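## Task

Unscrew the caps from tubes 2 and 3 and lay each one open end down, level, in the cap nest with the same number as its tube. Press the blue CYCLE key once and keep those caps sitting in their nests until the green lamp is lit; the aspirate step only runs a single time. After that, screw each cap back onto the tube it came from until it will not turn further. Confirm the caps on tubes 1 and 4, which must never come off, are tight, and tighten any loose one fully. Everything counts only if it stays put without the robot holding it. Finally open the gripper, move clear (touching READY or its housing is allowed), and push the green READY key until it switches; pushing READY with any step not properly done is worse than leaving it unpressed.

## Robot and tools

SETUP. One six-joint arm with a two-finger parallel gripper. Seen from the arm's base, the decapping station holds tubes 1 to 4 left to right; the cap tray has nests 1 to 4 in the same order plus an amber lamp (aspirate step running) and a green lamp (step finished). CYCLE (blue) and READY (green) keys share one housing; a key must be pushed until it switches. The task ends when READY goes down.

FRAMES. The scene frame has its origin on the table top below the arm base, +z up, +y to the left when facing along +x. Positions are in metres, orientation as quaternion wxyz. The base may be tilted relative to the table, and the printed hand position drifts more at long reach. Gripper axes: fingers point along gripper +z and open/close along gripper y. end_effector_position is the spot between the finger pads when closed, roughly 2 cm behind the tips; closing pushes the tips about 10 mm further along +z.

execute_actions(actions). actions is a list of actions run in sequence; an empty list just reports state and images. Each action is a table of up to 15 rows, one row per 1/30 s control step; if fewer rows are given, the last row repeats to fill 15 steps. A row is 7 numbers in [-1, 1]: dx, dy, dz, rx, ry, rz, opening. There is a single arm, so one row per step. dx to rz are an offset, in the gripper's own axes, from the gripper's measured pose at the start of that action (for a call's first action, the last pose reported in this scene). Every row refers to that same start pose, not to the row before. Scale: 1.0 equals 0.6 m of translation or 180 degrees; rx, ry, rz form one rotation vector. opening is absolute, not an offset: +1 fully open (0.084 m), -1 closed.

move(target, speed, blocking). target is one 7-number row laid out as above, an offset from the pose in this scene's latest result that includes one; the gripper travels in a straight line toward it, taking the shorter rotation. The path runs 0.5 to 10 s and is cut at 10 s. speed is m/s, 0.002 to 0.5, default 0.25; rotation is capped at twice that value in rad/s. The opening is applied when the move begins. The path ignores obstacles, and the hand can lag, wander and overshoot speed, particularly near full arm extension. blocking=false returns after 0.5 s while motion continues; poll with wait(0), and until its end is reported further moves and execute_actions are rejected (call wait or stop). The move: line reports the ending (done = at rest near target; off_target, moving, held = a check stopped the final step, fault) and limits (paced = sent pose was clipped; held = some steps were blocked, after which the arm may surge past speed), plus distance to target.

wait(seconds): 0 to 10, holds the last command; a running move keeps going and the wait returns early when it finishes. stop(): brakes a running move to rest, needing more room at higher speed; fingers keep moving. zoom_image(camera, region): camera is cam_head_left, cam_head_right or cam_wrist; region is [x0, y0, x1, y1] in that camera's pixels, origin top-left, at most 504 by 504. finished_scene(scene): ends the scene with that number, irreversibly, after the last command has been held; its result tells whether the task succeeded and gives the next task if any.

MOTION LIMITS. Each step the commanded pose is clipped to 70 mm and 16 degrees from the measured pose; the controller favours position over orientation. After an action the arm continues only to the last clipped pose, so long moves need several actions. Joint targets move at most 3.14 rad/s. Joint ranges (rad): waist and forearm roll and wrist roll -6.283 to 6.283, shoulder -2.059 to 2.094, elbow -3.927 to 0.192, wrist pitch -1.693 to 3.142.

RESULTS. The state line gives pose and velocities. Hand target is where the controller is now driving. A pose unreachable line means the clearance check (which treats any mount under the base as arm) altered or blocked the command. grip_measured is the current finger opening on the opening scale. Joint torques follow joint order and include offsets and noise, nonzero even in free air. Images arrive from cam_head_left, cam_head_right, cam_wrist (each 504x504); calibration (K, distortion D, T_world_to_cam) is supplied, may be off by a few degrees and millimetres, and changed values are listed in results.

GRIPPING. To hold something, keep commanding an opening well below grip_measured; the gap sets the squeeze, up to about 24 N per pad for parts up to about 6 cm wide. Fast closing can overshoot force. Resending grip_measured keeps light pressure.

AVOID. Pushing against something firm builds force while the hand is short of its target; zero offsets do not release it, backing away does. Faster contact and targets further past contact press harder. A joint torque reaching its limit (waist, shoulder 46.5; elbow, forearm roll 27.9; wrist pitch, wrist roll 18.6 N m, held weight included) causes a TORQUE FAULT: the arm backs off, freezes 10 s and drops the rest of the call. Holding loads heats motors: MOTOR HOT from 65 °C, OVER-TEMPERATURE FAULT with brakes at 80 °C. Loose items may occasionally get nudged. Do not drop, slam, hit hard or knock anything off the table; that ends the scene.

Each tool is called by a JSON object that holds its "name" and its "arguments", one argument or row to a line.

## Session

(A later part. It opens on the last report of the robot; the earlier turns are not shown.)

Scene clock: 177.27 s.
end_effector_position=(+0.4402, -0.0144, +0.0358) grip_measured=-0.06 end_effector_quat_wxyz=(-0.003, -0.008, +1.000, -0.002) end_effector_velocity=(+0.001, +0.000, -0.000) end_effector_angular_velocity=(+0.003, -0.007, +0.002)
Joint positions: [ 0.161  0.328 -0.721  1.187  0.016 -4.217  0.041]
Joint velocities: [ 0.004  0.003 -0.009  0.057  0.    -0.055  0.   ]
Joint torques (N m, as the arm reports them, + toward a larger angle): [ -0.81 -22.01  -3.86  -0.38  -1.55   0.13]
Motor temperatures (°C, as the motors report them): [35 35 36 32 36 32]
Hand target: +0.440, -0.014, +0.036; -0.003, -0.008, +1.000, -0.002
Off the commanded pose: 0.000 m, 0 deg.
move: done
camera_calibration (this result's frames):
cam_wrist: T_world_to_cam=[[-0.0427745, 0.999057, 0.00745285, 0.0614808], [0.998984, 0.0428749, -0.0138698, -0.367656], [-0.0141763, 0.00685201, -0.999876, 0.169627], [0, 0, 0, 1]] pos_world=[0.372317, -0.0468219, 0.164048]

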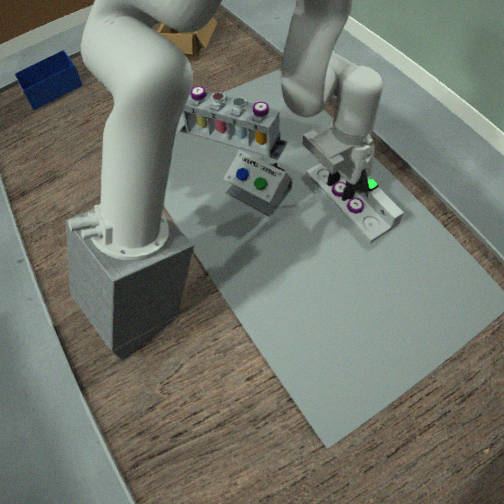

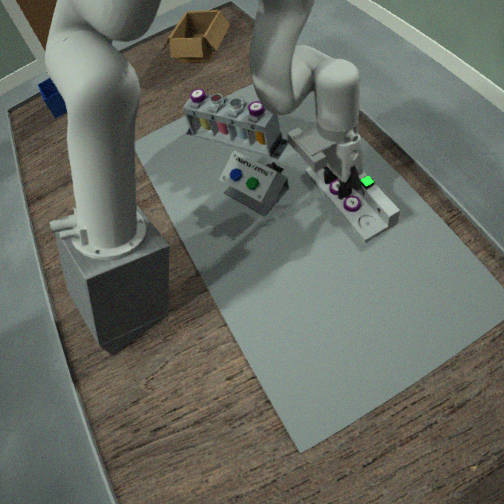

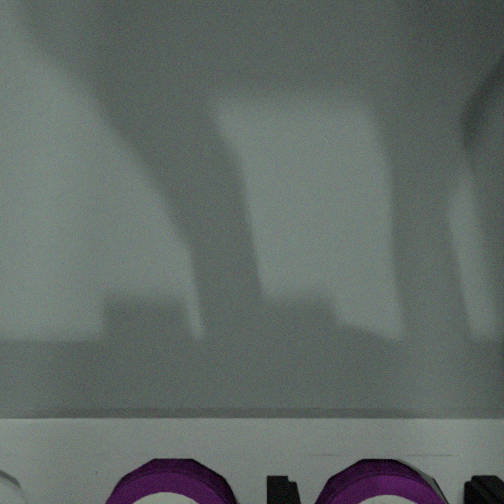

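{"name": "move", "arguments": {
  "target": [-0.002,0.0005,0.0015,-0.001,-0.002,0,-0.05],
  "speed": 0.01
}}

{"name": "move", "arguments": {
  "target": [0,0,0,0,0,0,-0.6]
}}

{"name": "move", "arguments": {
  "target": [0,0,-0.24,0,0,0,-0.6],
  "speed": 0.08
}}

{"name": "move", "arguments": {
  "target": [0.196,0.511,0,0,0,-0.683,-0.6],
  "speed": 0.4
}}

Scene clock: 181.47 s.
end_effector_position=(+0.4415, -0.0142, +0.0350) grip_measured=-0.06 end_effector_quat_wxyz=(+0.000, -0.008, +1.000, -0.001) end_effector_velocity=(-0.000, -0.000, -0.000) end_effector_angular_velocity=(+0.001, -0.002, -0.001)
Joint positions: [ 0.164  0.334 -0.733  1.238  0.016 -4.266  0.041]
Joint velocities: [ 0.     0.001 -0.003  0.019  0.001 -0.018  0.   ]
Joint torques (N m, as the arm reports them, + toward a larger angle): [ -0.3  -20.04  -4.35  -0.35  -1.25   0.25]
Motor temperatures (°C, as the motors report them): [35 35 36 32 36 32]
Hand target: +0.441, -0.014, +0.035; +0.000, -0.008, +1.000, -0.001
Off the commanded pose: 0.000 m, 0 deg.
move: done
camera_calibration (this result's frames):
cam_wrist: T_world_to_cam=[[-0.0427098, 0.999036, 0.0101115, 0.0611727], [0.999057, 0.0427856, -0.00739766, -0.369223], [-0.00782316, 0.00978603, -0.999922, 0.166154], [0, 0, 0, 1]] pos_world=[0.372787, -0.0469423, 0.162791]

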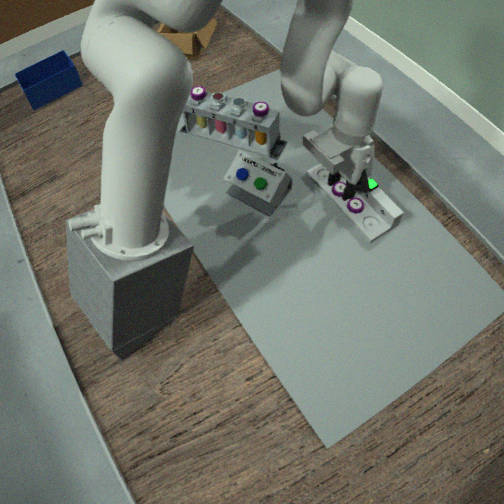

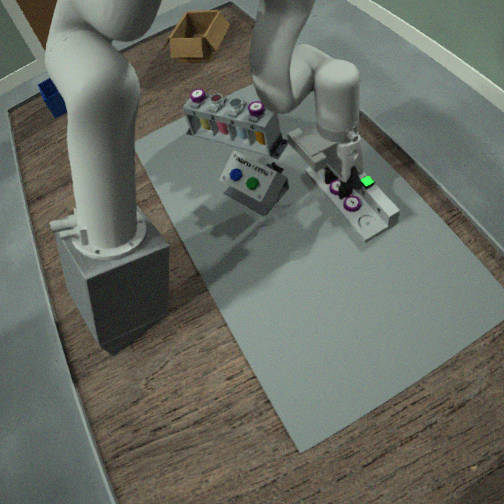

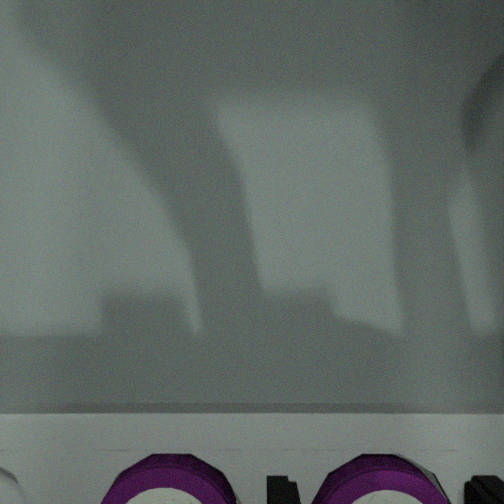

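Scene clock: 181.97 s.
end_effector_position=(+0.4426, -0.0140, +0.0355) grip_measured=-0.26 end_effector_quat_wxyz=(+0.002, -0.008, +1.000, -0.001) end_effector_velocity=(-0.001, -0.000, -0.000) end_effector_angular_velocity=(-0.000, +0.002, -0.001)
Joint positions: [ 0.164  0.333 -0.734  1.238  0.016 -4.266  0.033]
Joint velocities: [-0.001  0.001  0.001  0.     0.    -0.     0.   ]
Joint torques (N m, as the arm reports them, + toward a larger angle): [ -1.55 -13.7   -0.65  -0.04  -0.68   0.16]
Motor temperatures (°C, as the motors report them): [35 35 36 32 36 32]
Hand target: +0.441, -0.014, +0.035; +0.000, -0.008, +1.000, -0.001
Off the commanded pose: 0.001 m, 0 deg.
move: done
camera_calibration (this result's frames):
cam_wrist: T_world_to_cam=[[-0.04301, 0.999024, 0.0100592, 0.0611879], [0.999059, 0.0430633, -0.00514666, -0.370406], [-0.00557482, 0.00982834, -0.999936, 0.165667], [0, 0, 0, 1]] pos_world=[0.373613, -0.0468055, 0.163134]

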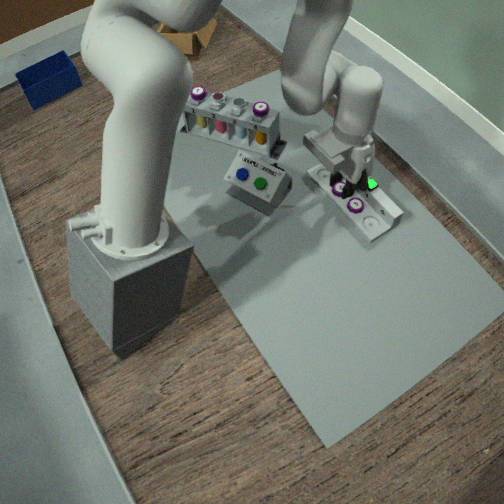

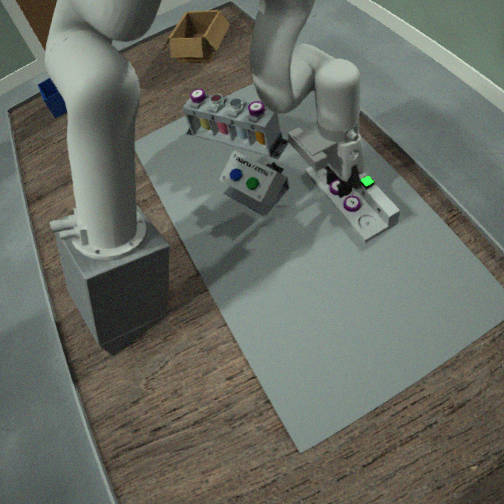

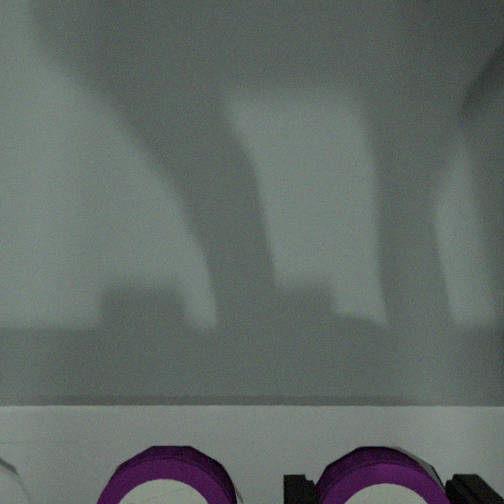

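Scene clock: 184.10 s.
end_effector_position=(+0.4427, -0.0136, +0.1794) grip_measured=-0.26 end_effector_quat_wxyz=(+0.002, -0.008, +1.000, +0.000) end_effector_velocity=(+0.001, +0.000, +0.001) end_effector_angular_velocity=(-0.000, -0.001, +0.001)
Joint positions: [-0.011 -0.282 -0.437  0.256  0.34  -3.433  0.033]
Joint velocities: [-0.    -0.002 -0.001 -0.002  0.001  0.001  0.   ]
Joint torques (N m, as the arm reports them, + toward a larger angle): [ -0.87 -16.68 -10.34  -0.21  -1.43   0.11]
Motor temperatures (°C, as the motors report them): [35 35 36 32 36 32]
Hand target: +0.443, -0.014, +0.180; +0.002, -0.008, +1.000, +0.000
Off the commanded pose: 0.001 m, 0 deg.
move: done
camera_calibration (this result's frames):
cam_wrist: T_world_to_cam=[[-0.0433876, 0.998982, 0.0123328, 0.0591266], [0.999047, 0.0434421, -0.00419222, -0.369957], [-0.00472371, 0.0121392, -0.999915, 0.309189], [0, 0, 0, 1]] pos_world=[0.37363, -0.046748, 0.306882]

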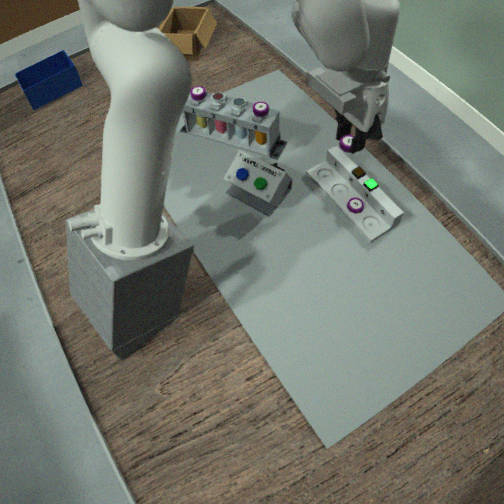

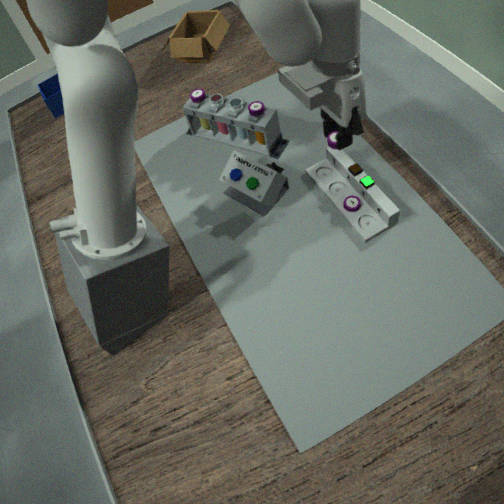

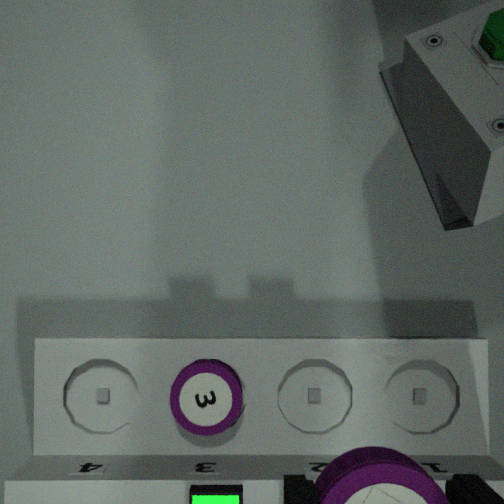

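Scene clock: 187.23 s.
end_effector_position=(+0.3192, +0.2921, +0.1798) grip_measured=-0.26 end_effector_quat_wxyz=(-0.002, +0.882, -0.471, -0.002) end_effector_velocity=(-0.000, +0.001, +0.000) end_effector_angular_velocity=(+0.001, +0.000, +0.004)
Joint positions: [ 0.844 -0.183 -0.488 -0.595  0.41  -3.979  0.033]
Joint velocities: [ 0.002  0.001 -0.002  0.001  0.001 -0.004  0.   ]
Joint torques (N m, as the arm reports them, + toward a larger angle): [  4.12 -17.27 -10.28  -0.2   -1.54   0.1 ]
Motor temperatures (°C, as the motors report them): [35 35 36 32 36 32]
Hand target: +0.319, +0.292, +0.180; -0.002, +0.882, -0.471, -0.002
Off the commanded pose: 0.002 m, 0 deg.
move: done
camera_calibration (this result's frames):
cam_wrist: T_world_to_cam=[[-0.815826, -0.578226, 0.00913623, 0.456242], [-0.578272, 0.815836, -0.00348924, 0.0178516], [-0.0054361, -0.00812985, -0.999952, 0.311409], [0, 0, 0, 1]] pos_world=[0.38423, 0.251779, 0.307288]

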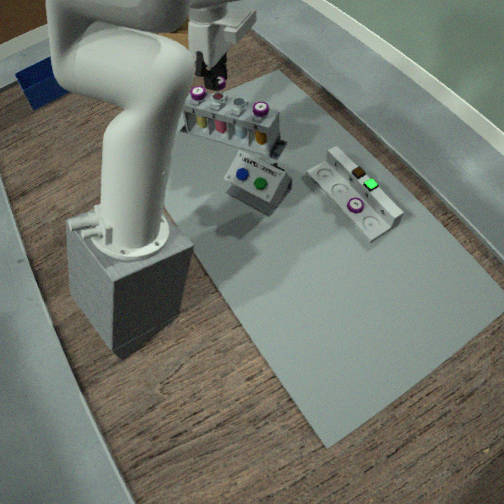

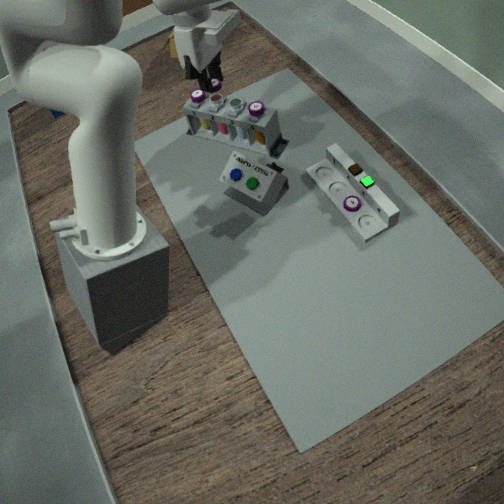

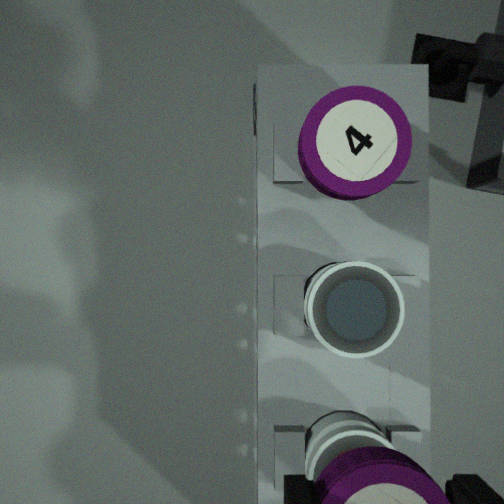

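{"name": "move", "arguments": {
  "target": [0.0008,0.0018,0.051,0,0,0,-0.6],
  "speed": 0.05
}}

{"name": "move", "arguments": {
  "target": [0,0,0.018,0,0,0,-0.6],
  "speed": 0.01
}}

{"name": "move", "arguments": {
  "target": [0,0,0,0,0,0,-0.05]
}}

{"name": "move", "arguments": {
  "target": [0.0013,0,0.009,0,0,0,-0.05],
  "speed": 0.02
}}

{"name": "move", "arguments": {
  "target": [0,0,0,0,0,0,-0.6]
}}

{"name": "move", "arguments": {
  "target": [0,0,0.002,0,0,0.8,-0.6],
  "speed": 0.5
}}

{"name": "move", "arguments": {
  "target": [0,0,0.002,0,0,0.8,-0.6],
  "speed": 0.5
}}

{"name": "move", "arguments": {
  "target": [0,0,0.002,0,0,0.8,-0.6],
  "speed": 0.5
}}

{"name": "move", "arguments": {
  "target": [0,0,0,0,0,0.6,-0.6],
  "speed": 0.5
}}

Scene clock: 194.60 s.
end_effector_position=(+0.3187, +0.2913, +0.1493) grip_measured=-0.26 end_effector_quat_wxyz=(-0.002, +0.882, -0.471, -0.001) end_effector_velocity=(+0.001, +0.000, +0.000) end_effector_angular_velocity=(+0.000, -0.002, -0.001)
Joint positions: [ 0.799 -0.068 -0.513 -0.722  0.322 -3.883  0.033]
Joint velocities: [-0.    -0.    -0.001 -0.005 -0.     0.005 -0.   ]
Joint torques (N m, as the arm reports them, + toward a larger angle): [  4.15 -18.18  -8.76  -0.22  -1.47   0.08]
Motor temperatures (°C, as the motors report them): [35 35 36 32 36 32]
Hand target: +0.319, +0.291, +0.149; -0.002, +0.882, -0.471, -0.001
Off the commanded pose: 0.000 m, 0 deg.
move: done
camera_calibration (this result's frames):
cam_wrist: T_world_to_cam=[[-0.81589, -0.57814, 0.008818, 0.455685], [-0.578185, 0.815898, -0.00358409, 0.0181231], [-0.00512248, -0.00802266, -0.999955, 0.280793], [0, 0, 0, 1]] pos_world=[0.383706, 0.250916, 0.276827]

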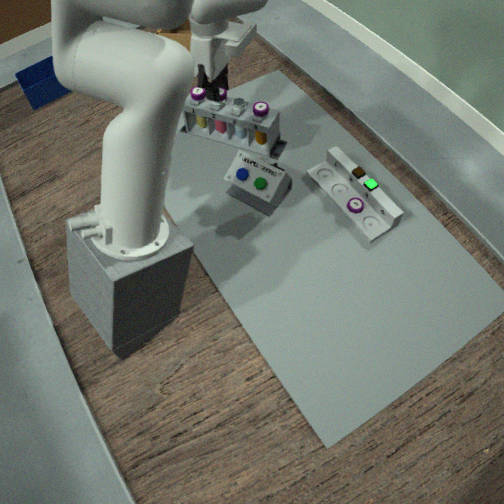

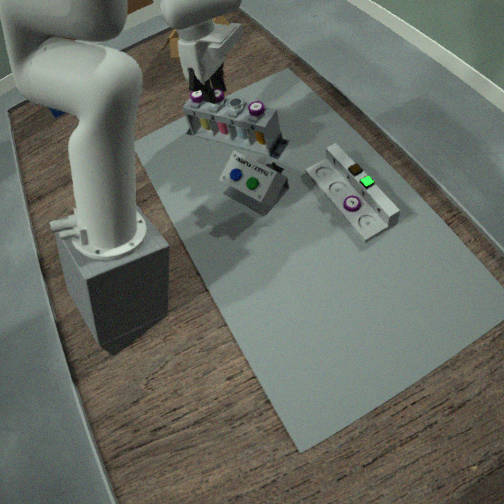

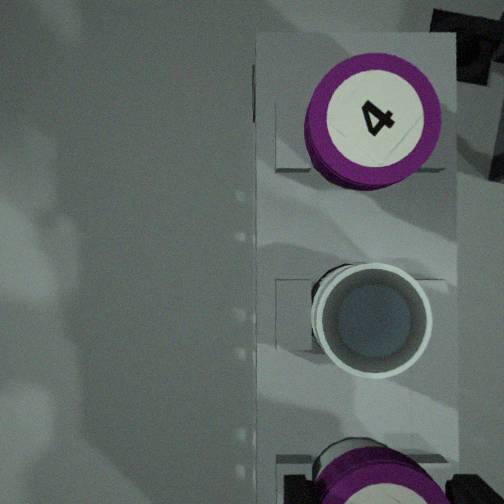

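Scene clock: 195.90 s.
end_effector_position=(+0.3183, +0.2917, +0.1386) grip_measured=-0.26 end_effector_quat_wxyz=(-0.003, +0.882, -0.471, -0.002) end_effector_velocity=(+0.000, -0.000, -0.000) end_effector_angular_velocity=(-0.001, -0.001, -0.002)
Joint positions: [ 0.784 -0.025 -0.527 -0.776  0.295 -3.84   0.033]
Joint velocities: [-0.001  0.    -0.    -0.002  0.     0.003 -0.   ]
Joint torques (N m, as the arm reports them, + toward a larger angle): [ -4.82 -17.31 -10.53  -0.41   1.21   0.  ]
Motor temperatures (°C, as the motors report them): [35 35 36 32 36 32]
Hand target: +0.319, +0.291, +0.138; -0.002, +0.882, -0.471, -0.001
Off the commanded pose: 0.001 m, 0 deg.
move: done
camera_calibration (this result's frames):
cam_wrist: T_world_to_cam=[[-0.815305, -0.578968, 0.00858768, 0.455734], [-0.579005, 0.815319, -0.00263837, 0.0177655], [-0.00547417, -0.00712339, -0.99996, 0.269904], [0, 0, 0, 1]] pos_world=[0.383326, 0.251293, 0.266026]

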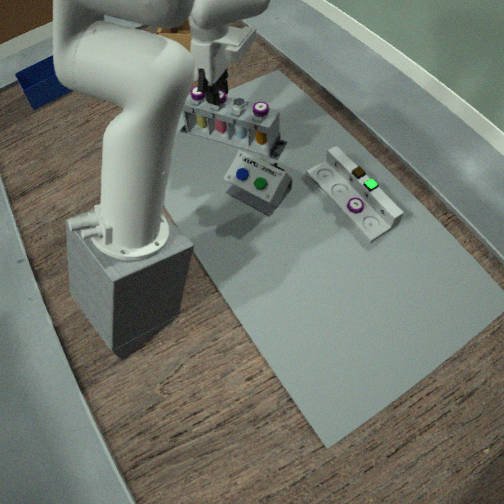

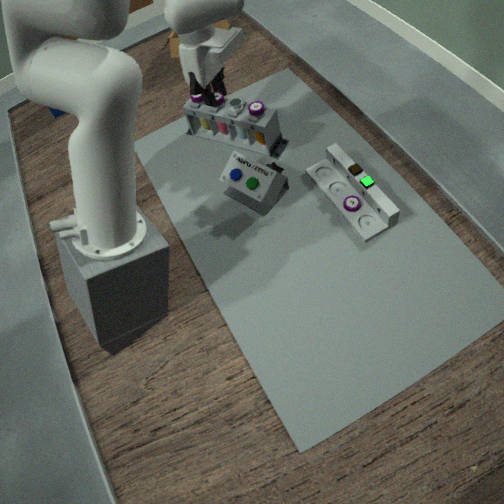

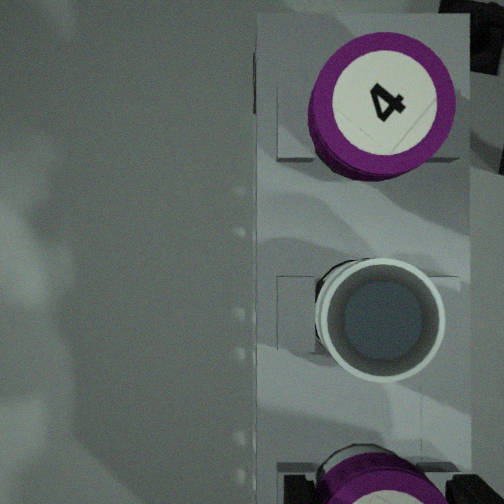

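Scene clock: 196.40 s.
end_effector_position=(+0.3185, +0.2915, +0.1385) grip_measured=-0.06 end_effector_quat_wxyz=(-0.002, +0.882, -0.471, -0.002) end_effector_velocity=(-0.002, +0.002, +0.001) end_effector_angular_velocity=(+0.003, +0.001, +0.005)
Joint positions: [ 0.783 -0.025 -0.527 -0.776  0.295 -3.84   0.041]
Joint velocities: [ 0.005 -0.001  0.001 -0.    -0.002  0.    -0.   ]
Joint torques (N m, as the arm reports them, + toward a larger angle): [  4.3  -18.84  -8.32  -0.25  -1.45   0.24]
Motor temperatures (°C, as the motors report them): [35 35 36 32 36 32]
Hand target: +0.318, +0.292, +0.139; -0.003, +0.882, -0.471, -0.002
Off the commanded pose: 0.000 m, 0 deg.
move: done
camera_calibration (this result's frames):
cam_wrist: T_world_to_cam=[[-0.815645, -0.578485, 0.00886762, 0.455689], [-0.578527, 0.815657, -0.00313919, 0.0179181], [-0.00541696, -0.00769063, -0.999956, 0.269969], [0, 0, 0, 1]] pos_world=[0.383509, 0.25107, 0.265972]

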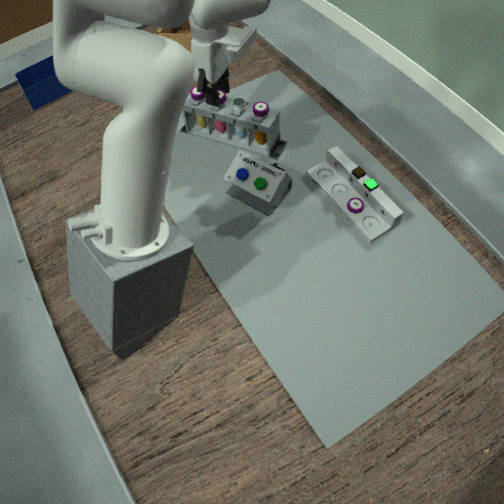

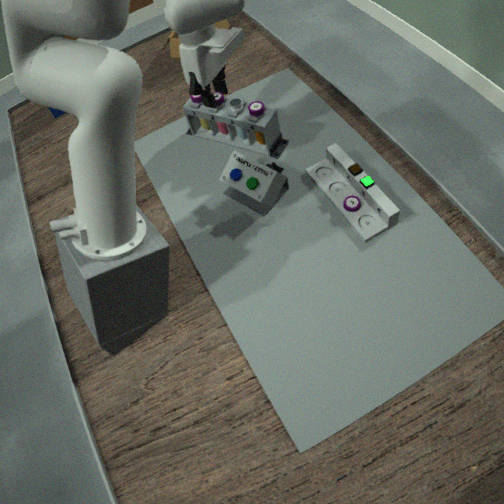

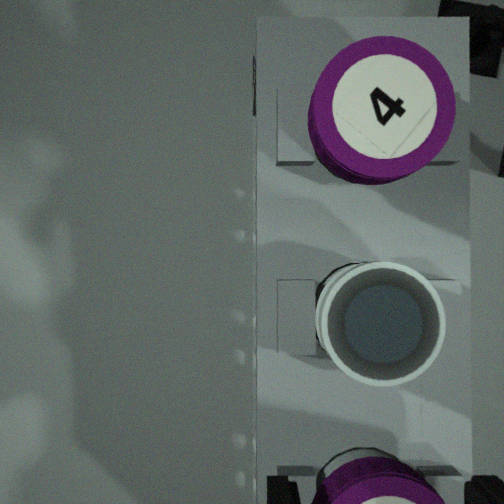

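Scene clock: 197.10 s.
end_effector_position=(+0.3189, +0.2908, +0.1331) grip_measured=-0.06 end_effector_quat_wxyz=(-0.002, +0.882, -0.471, -0.002) end_effector_velocity=(+0.001, +0.001, +0.000) end_effector_angular_velocity=(+0.002, -0.002, -0.001)
Joint positions: [ 0.773 -0.004 -0.535 -0.804  0.282 -3.82   0.041]
Joint velocities: [-0.001 -0.    -0.001 -0.003 -0.001  0.003  0.   ]
Joint torques (N m, as the arm reports them, + toward a larger angle): [  4.47 -18.9   -8.06  -0.2   -1.45   0.04]
Motor temperatures (°C, as the motors report them): [35 35 36 32 36 32]
Hand target: +0.319, +0.291, +0.133; -0.002, +0.882, -0.471, -0.002
Off the commanded pose: 0.000 m, 0 deg.
move: done
camera_calibration (this result's frames):
cam_wrist: T_world_to_cam=[[-0.815647, -0.578481, 0.00892002, 0.455713], [-0.578524, 0.815659, -0.00316873, 0.0186773], [-0.00544265, -0.00774501, -0.999955, 0.2646], [0, 0, 0, 1]] pos_world=[0.383947, 0.250436, 0.260582]

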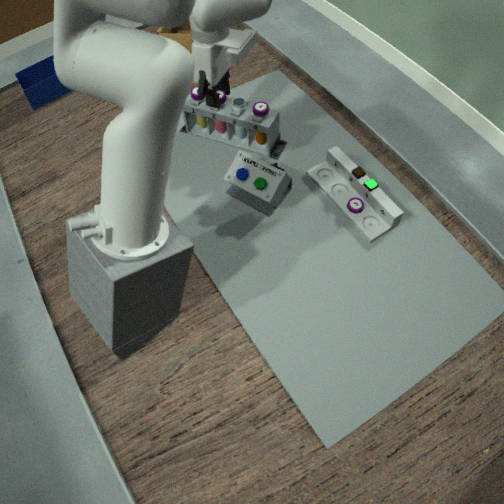

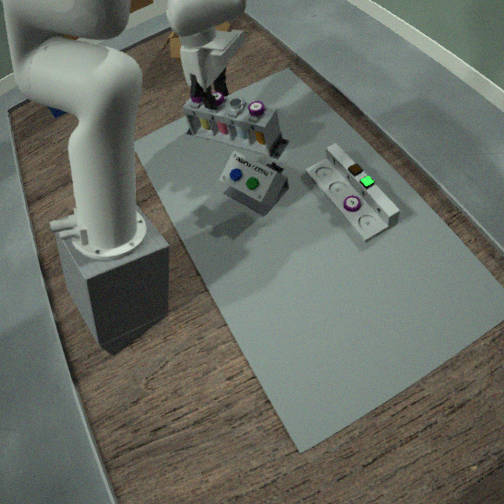

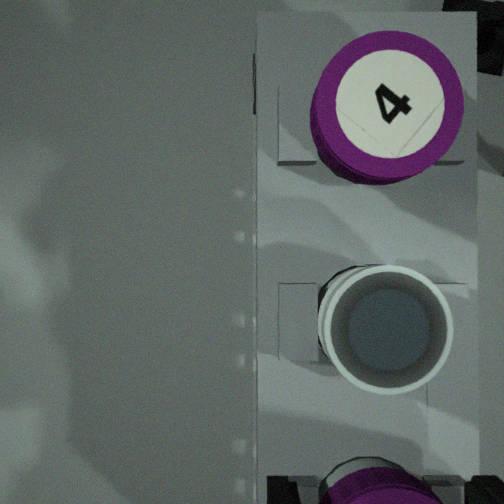

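Scene clock: 197.60 s.
end_effector_position=(+0.3189, +0.2909, +0.1331) grip_measured=-0.25 end_effector_quat_wxyz=(-0.002, +0.882, -0.471, -0.002) end_effector_velocity=(-0.000, -0.000, -0.000) end_effector_angular_velocity=(-0.000, +0.000, +0.000)
Joint positions: [ 0.773 -0.004 -0.535 -0.804  0.282 -3.82   0.033]
Joint velocities: [-0.     0.001 -0.    -0.     0.    -0.     0.   ]
Joint torques (N m, as the arm reports them, + toward a larger angle): [  4.   -18.23  -8.23  -0.33  -1.48   0.12]
Motor temperatures (°C, as the motors report them): [35 35 36 32 36 32]
Hand target: +0.319, +0.291, +0.133; -0.002, +0.882, -0.471, -0.002
Off the commanded pose: 0.000 m, 0 deg.
move: done
camera_calibration (this result's frames):
cam_wrist: T_world_to_cam=[[-0.815632, -0.578504, 0.00882093, 0.455751], [-0.578547, 0.815643, -0.00314379, 0.0186698], [-0.00537603, -0.0076675, -0.999956, 0.264596], [0, 0, 0, 1]] pos_world=[0.383949, 0.250455, 0.260623]

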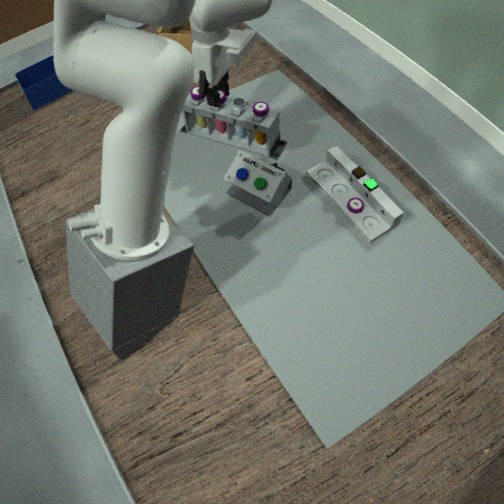

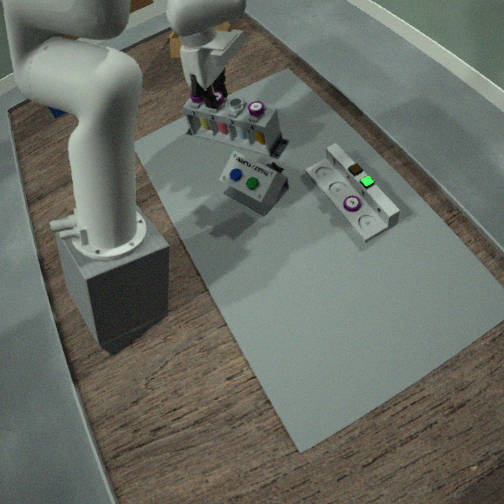

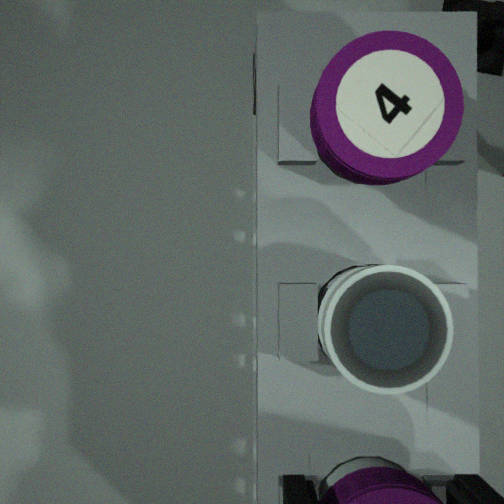

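Scene clock: 200.67 s.
end_effector_position=(+0.3187, +0.2908, +0.1319) grip_measured=-0.25 end_effector_quat_wxyz=(-0.001, +0.175, +0.985, +0.003) end_effector_velocity=(+0.000, -0.001, -0.000) end_effector_angular_velocity=(-0.002, -0.004, -0.005)
Joint positions: [ 0.771  0.    -0.537 -0.809  0.279 -1.303  0.033]
Joint velocities: [-0.001  0.001 -0.    -0.017  0.     0.02   0.   ]
Joint torques (N m, as the arm reports them, + toward a larger angle): [  5.63 -13.62  -6.72  -0.19  -2.26   0.  ]
Motor temperatures (°C, as the motors report them): [35 35 36 32 36 32]
Hand target: +0.319, +0.291, +0.132; -0.001, +0.175, +0.985, +0.003
Off the commanded pose: 0.000 m, 0 deg.
move: done
camera_calibration (this result's frames):
cam_wrist: T_world_to_cam=[[0.319316, 0.947498, 0.0168583, -0.35099], [0.947635, -0.319164, -0.0110794, -0.136811], [-0.00511713, 0.0195133, -0.999797, 0.255345], [0, 0, 0, 1]] pos_world=[0.24303, 0.283915, 0.259694]

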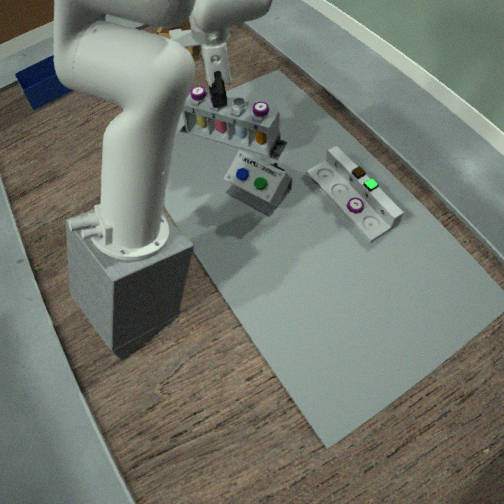

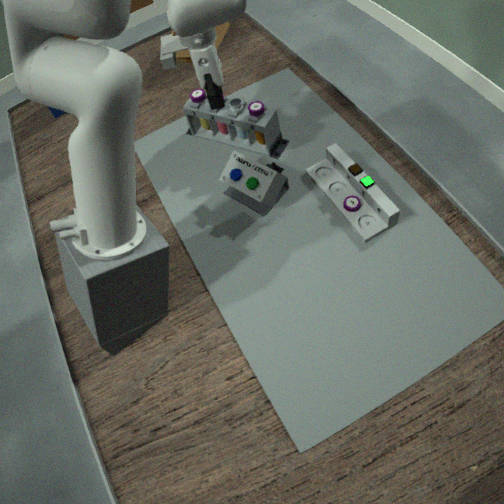

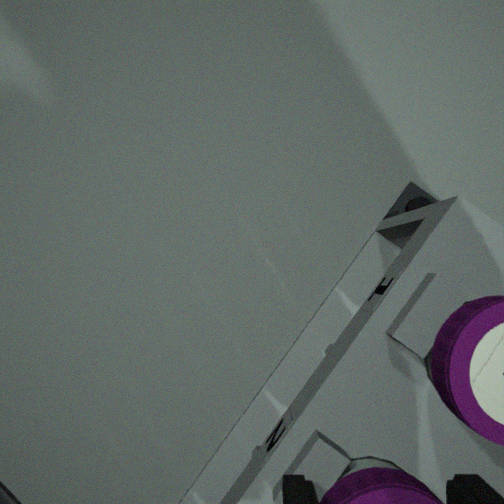

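Scene clock: 203.73 s.
end_effector_position=(+0.3184, +0.2908, +0.1306) grip_measured=-0.25 end_effector_quat_wxyz=(-0.003, +0.990, +0.138, -0.001) end_effector_velocity=(+0.000, -0.000, -0.000) end_effector_angular_velocity=(-0.001, -0.005, -0.005)
Joint positions: [ 0.77   0.005 -0.538 -0.815  0.276  1.214  0.033]
Joint velocities: [-0.001 -0.    -0.    -0.017 -0.     0.02  -0.   ]
Joint torques (N m, as the arm reports them, + toward a larger angle): [  5.47 -19.35  -8.66   0.01  -2.25   0.12]
Motor temperatures (°C, as the motors report them): [35 35 36 32 36 32]
Hand target: +0.319, +0.291, +0.131; -0.003, +0.990, +0.138, -0.000
Off the commanded pose: 0.000 m, 0 deg.
move: done
camera_calibration (this result's frames):
cam_wrist: T_world_to_cam=[[0.299467, -0.95409, 0.00573091, 0.20991], [-0.954059, -0.299506, -0.00819569, 0.462929], [0.00953587, -0.00301329, -0.99995, 0.255965], [0, 0, 0, 1]] pos_world=[0.376359, 0.339695, 0.258543]

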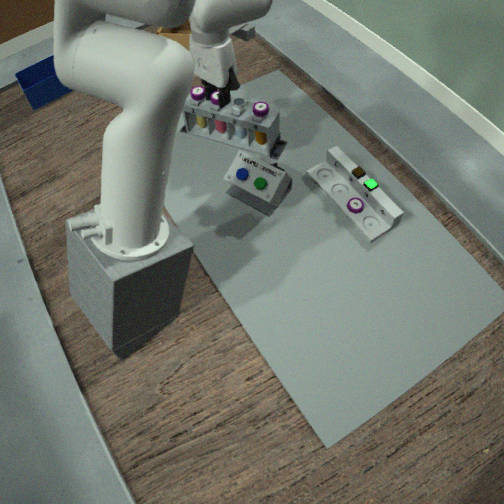

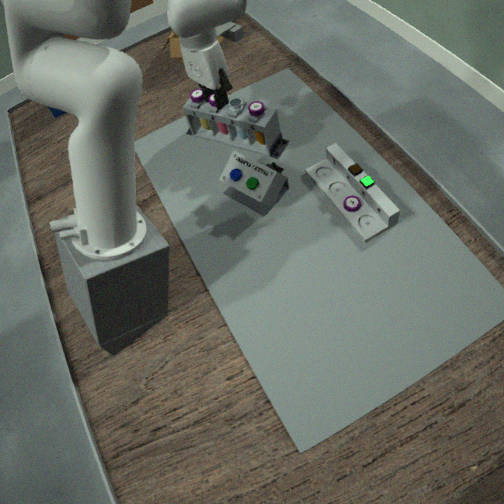

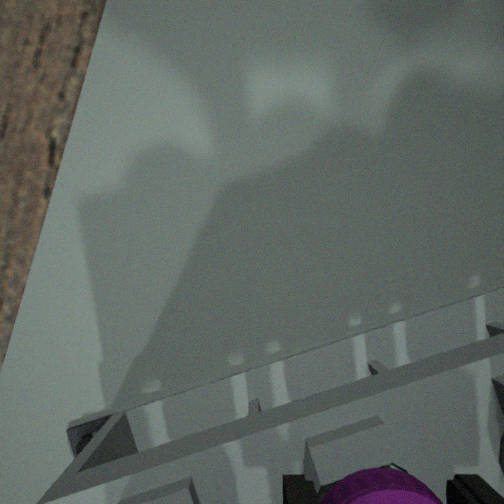

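Scene clock: 206.80 s.
end_effector_position=(+0.3185, +0.2908, +0.1294) grip_measured=-0.25 end_effector_quat_wxyz=(+0.000, -0.438, +0.899, +0.003) end_effector_velocity=(+0.001, +0.000, +0.000) end_effector_angular_velocity=(+0.000, -0.005, -0.005)
Joint positions: [ 0.768  0.01  -0.54  -0.82   0.274  3.731  0.033]
Joint velocities: [-0.001  0.001 -0.002 -0.017 -0.     0.021  0.   ]
Joint torques (N m, as the arm reports them, + toward a larger angle): [  5.53 -17.75  -5.13   0.23  -1.3    0.33]
Motor temperatures (°C, as the motors report them): [35 35 36 32 36 32]
Hand target: +0.318, +0.291, +0.129; +0.000, -0.438, +0.899, +0.003
Off the commanded pose: 0.000 m, 0 deg.
move: done
camera_calibration (this result's frames):
cam_wrist: T_world_to_cam=[[-0.803068, 0.595646, 0.0169798, 0.108876], [0.595656, 0.803224, -0.00499, -0.351652], [-0.0166109, 0.00610684, -0.999843, 0.260397], [0, 0, 0, 1]] pos_world=[0.301223, 0.216014, 0.256753]

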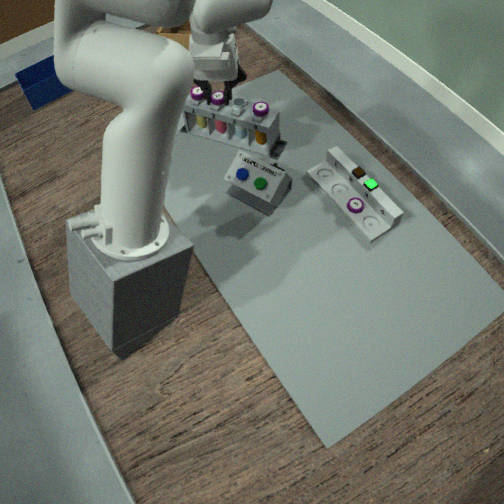

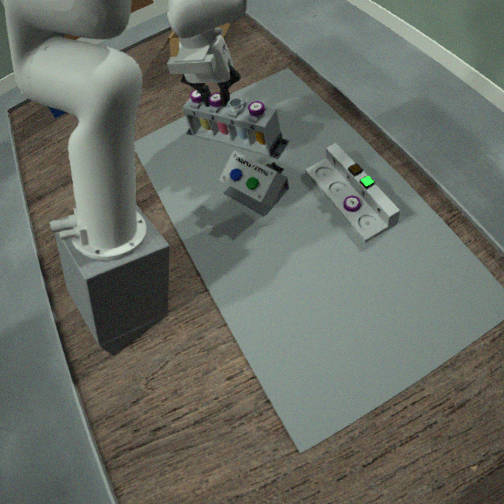

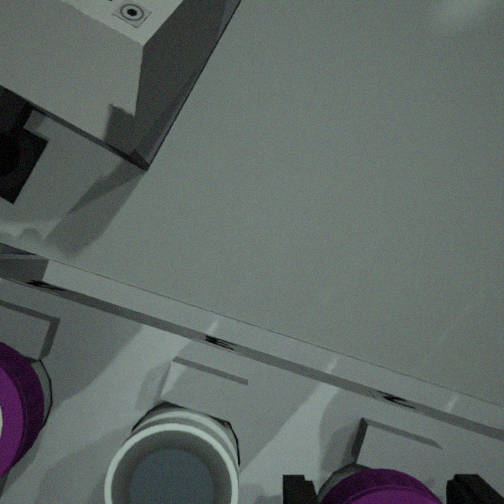

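Scene clock: 209.23 s.
end_effector_position=(+0.3185, +0.2909, +0.1295) grip_measured=-0.25 end_effector_quat_wxyz=(-0.002, +0.470, +0.883, +0.002) end_effector_velocity=(-0.000, +0.000, +0.000) end_effector_angular_velocity=(+0.000, -0.005, -0.003)
Joint positions: [ 0.768  0.01  -0.54  -0.819  0.274  5.615  0.033]
Joint velocities: [ 0.    -0.     0.    -0.018 -0.001  0.02  -0.   ]
Joint torques (N m, as the arm reports them, + toward a larger angle): [  3.65 -18.49  -7.49   0.1   -1.36   0.14]
Motor temperatures (°C, as the motors report them): [35 35 36 32 36 32]
Hand target: +0.318, +0.291, +0.129; -0.002, +0.470, +0.883, +0.002
Off the commanded pose: 0.000 m, 0 deg.
move: done
camera_calibration (this result's frames):
cam_wrist: T_world_to_cam=[[0.814608, 0.57986, 0.013266, -0.401308], [0.580007, -0.814482, -0.0145148, 0.125048], [0.00238838, 0.0195182, -0.999807, 0.250514], [0, 0, 0, 1]] pos_world=[0.253782, 0.329662, 0.257604]

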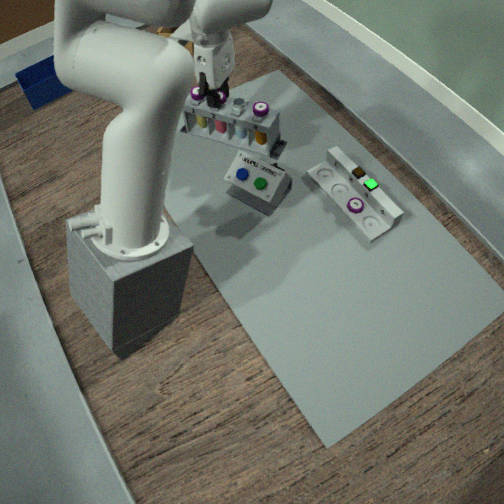

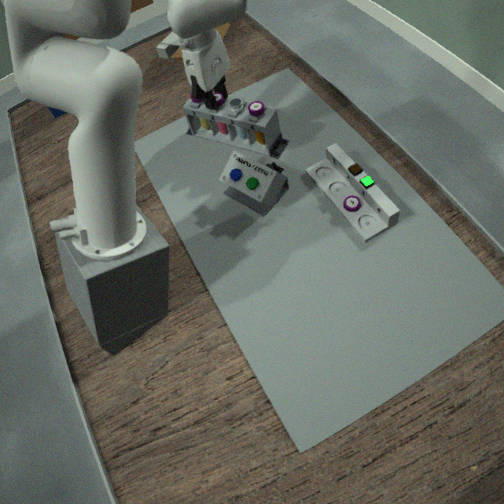

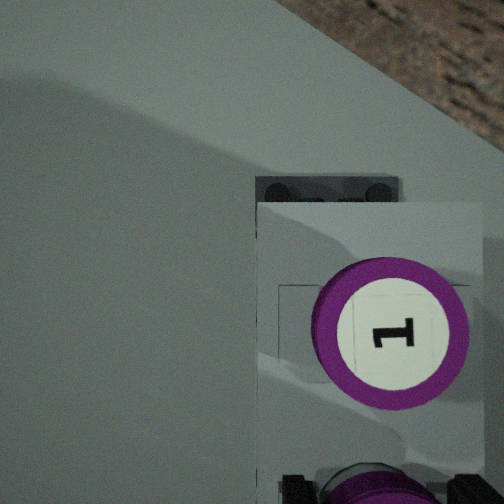

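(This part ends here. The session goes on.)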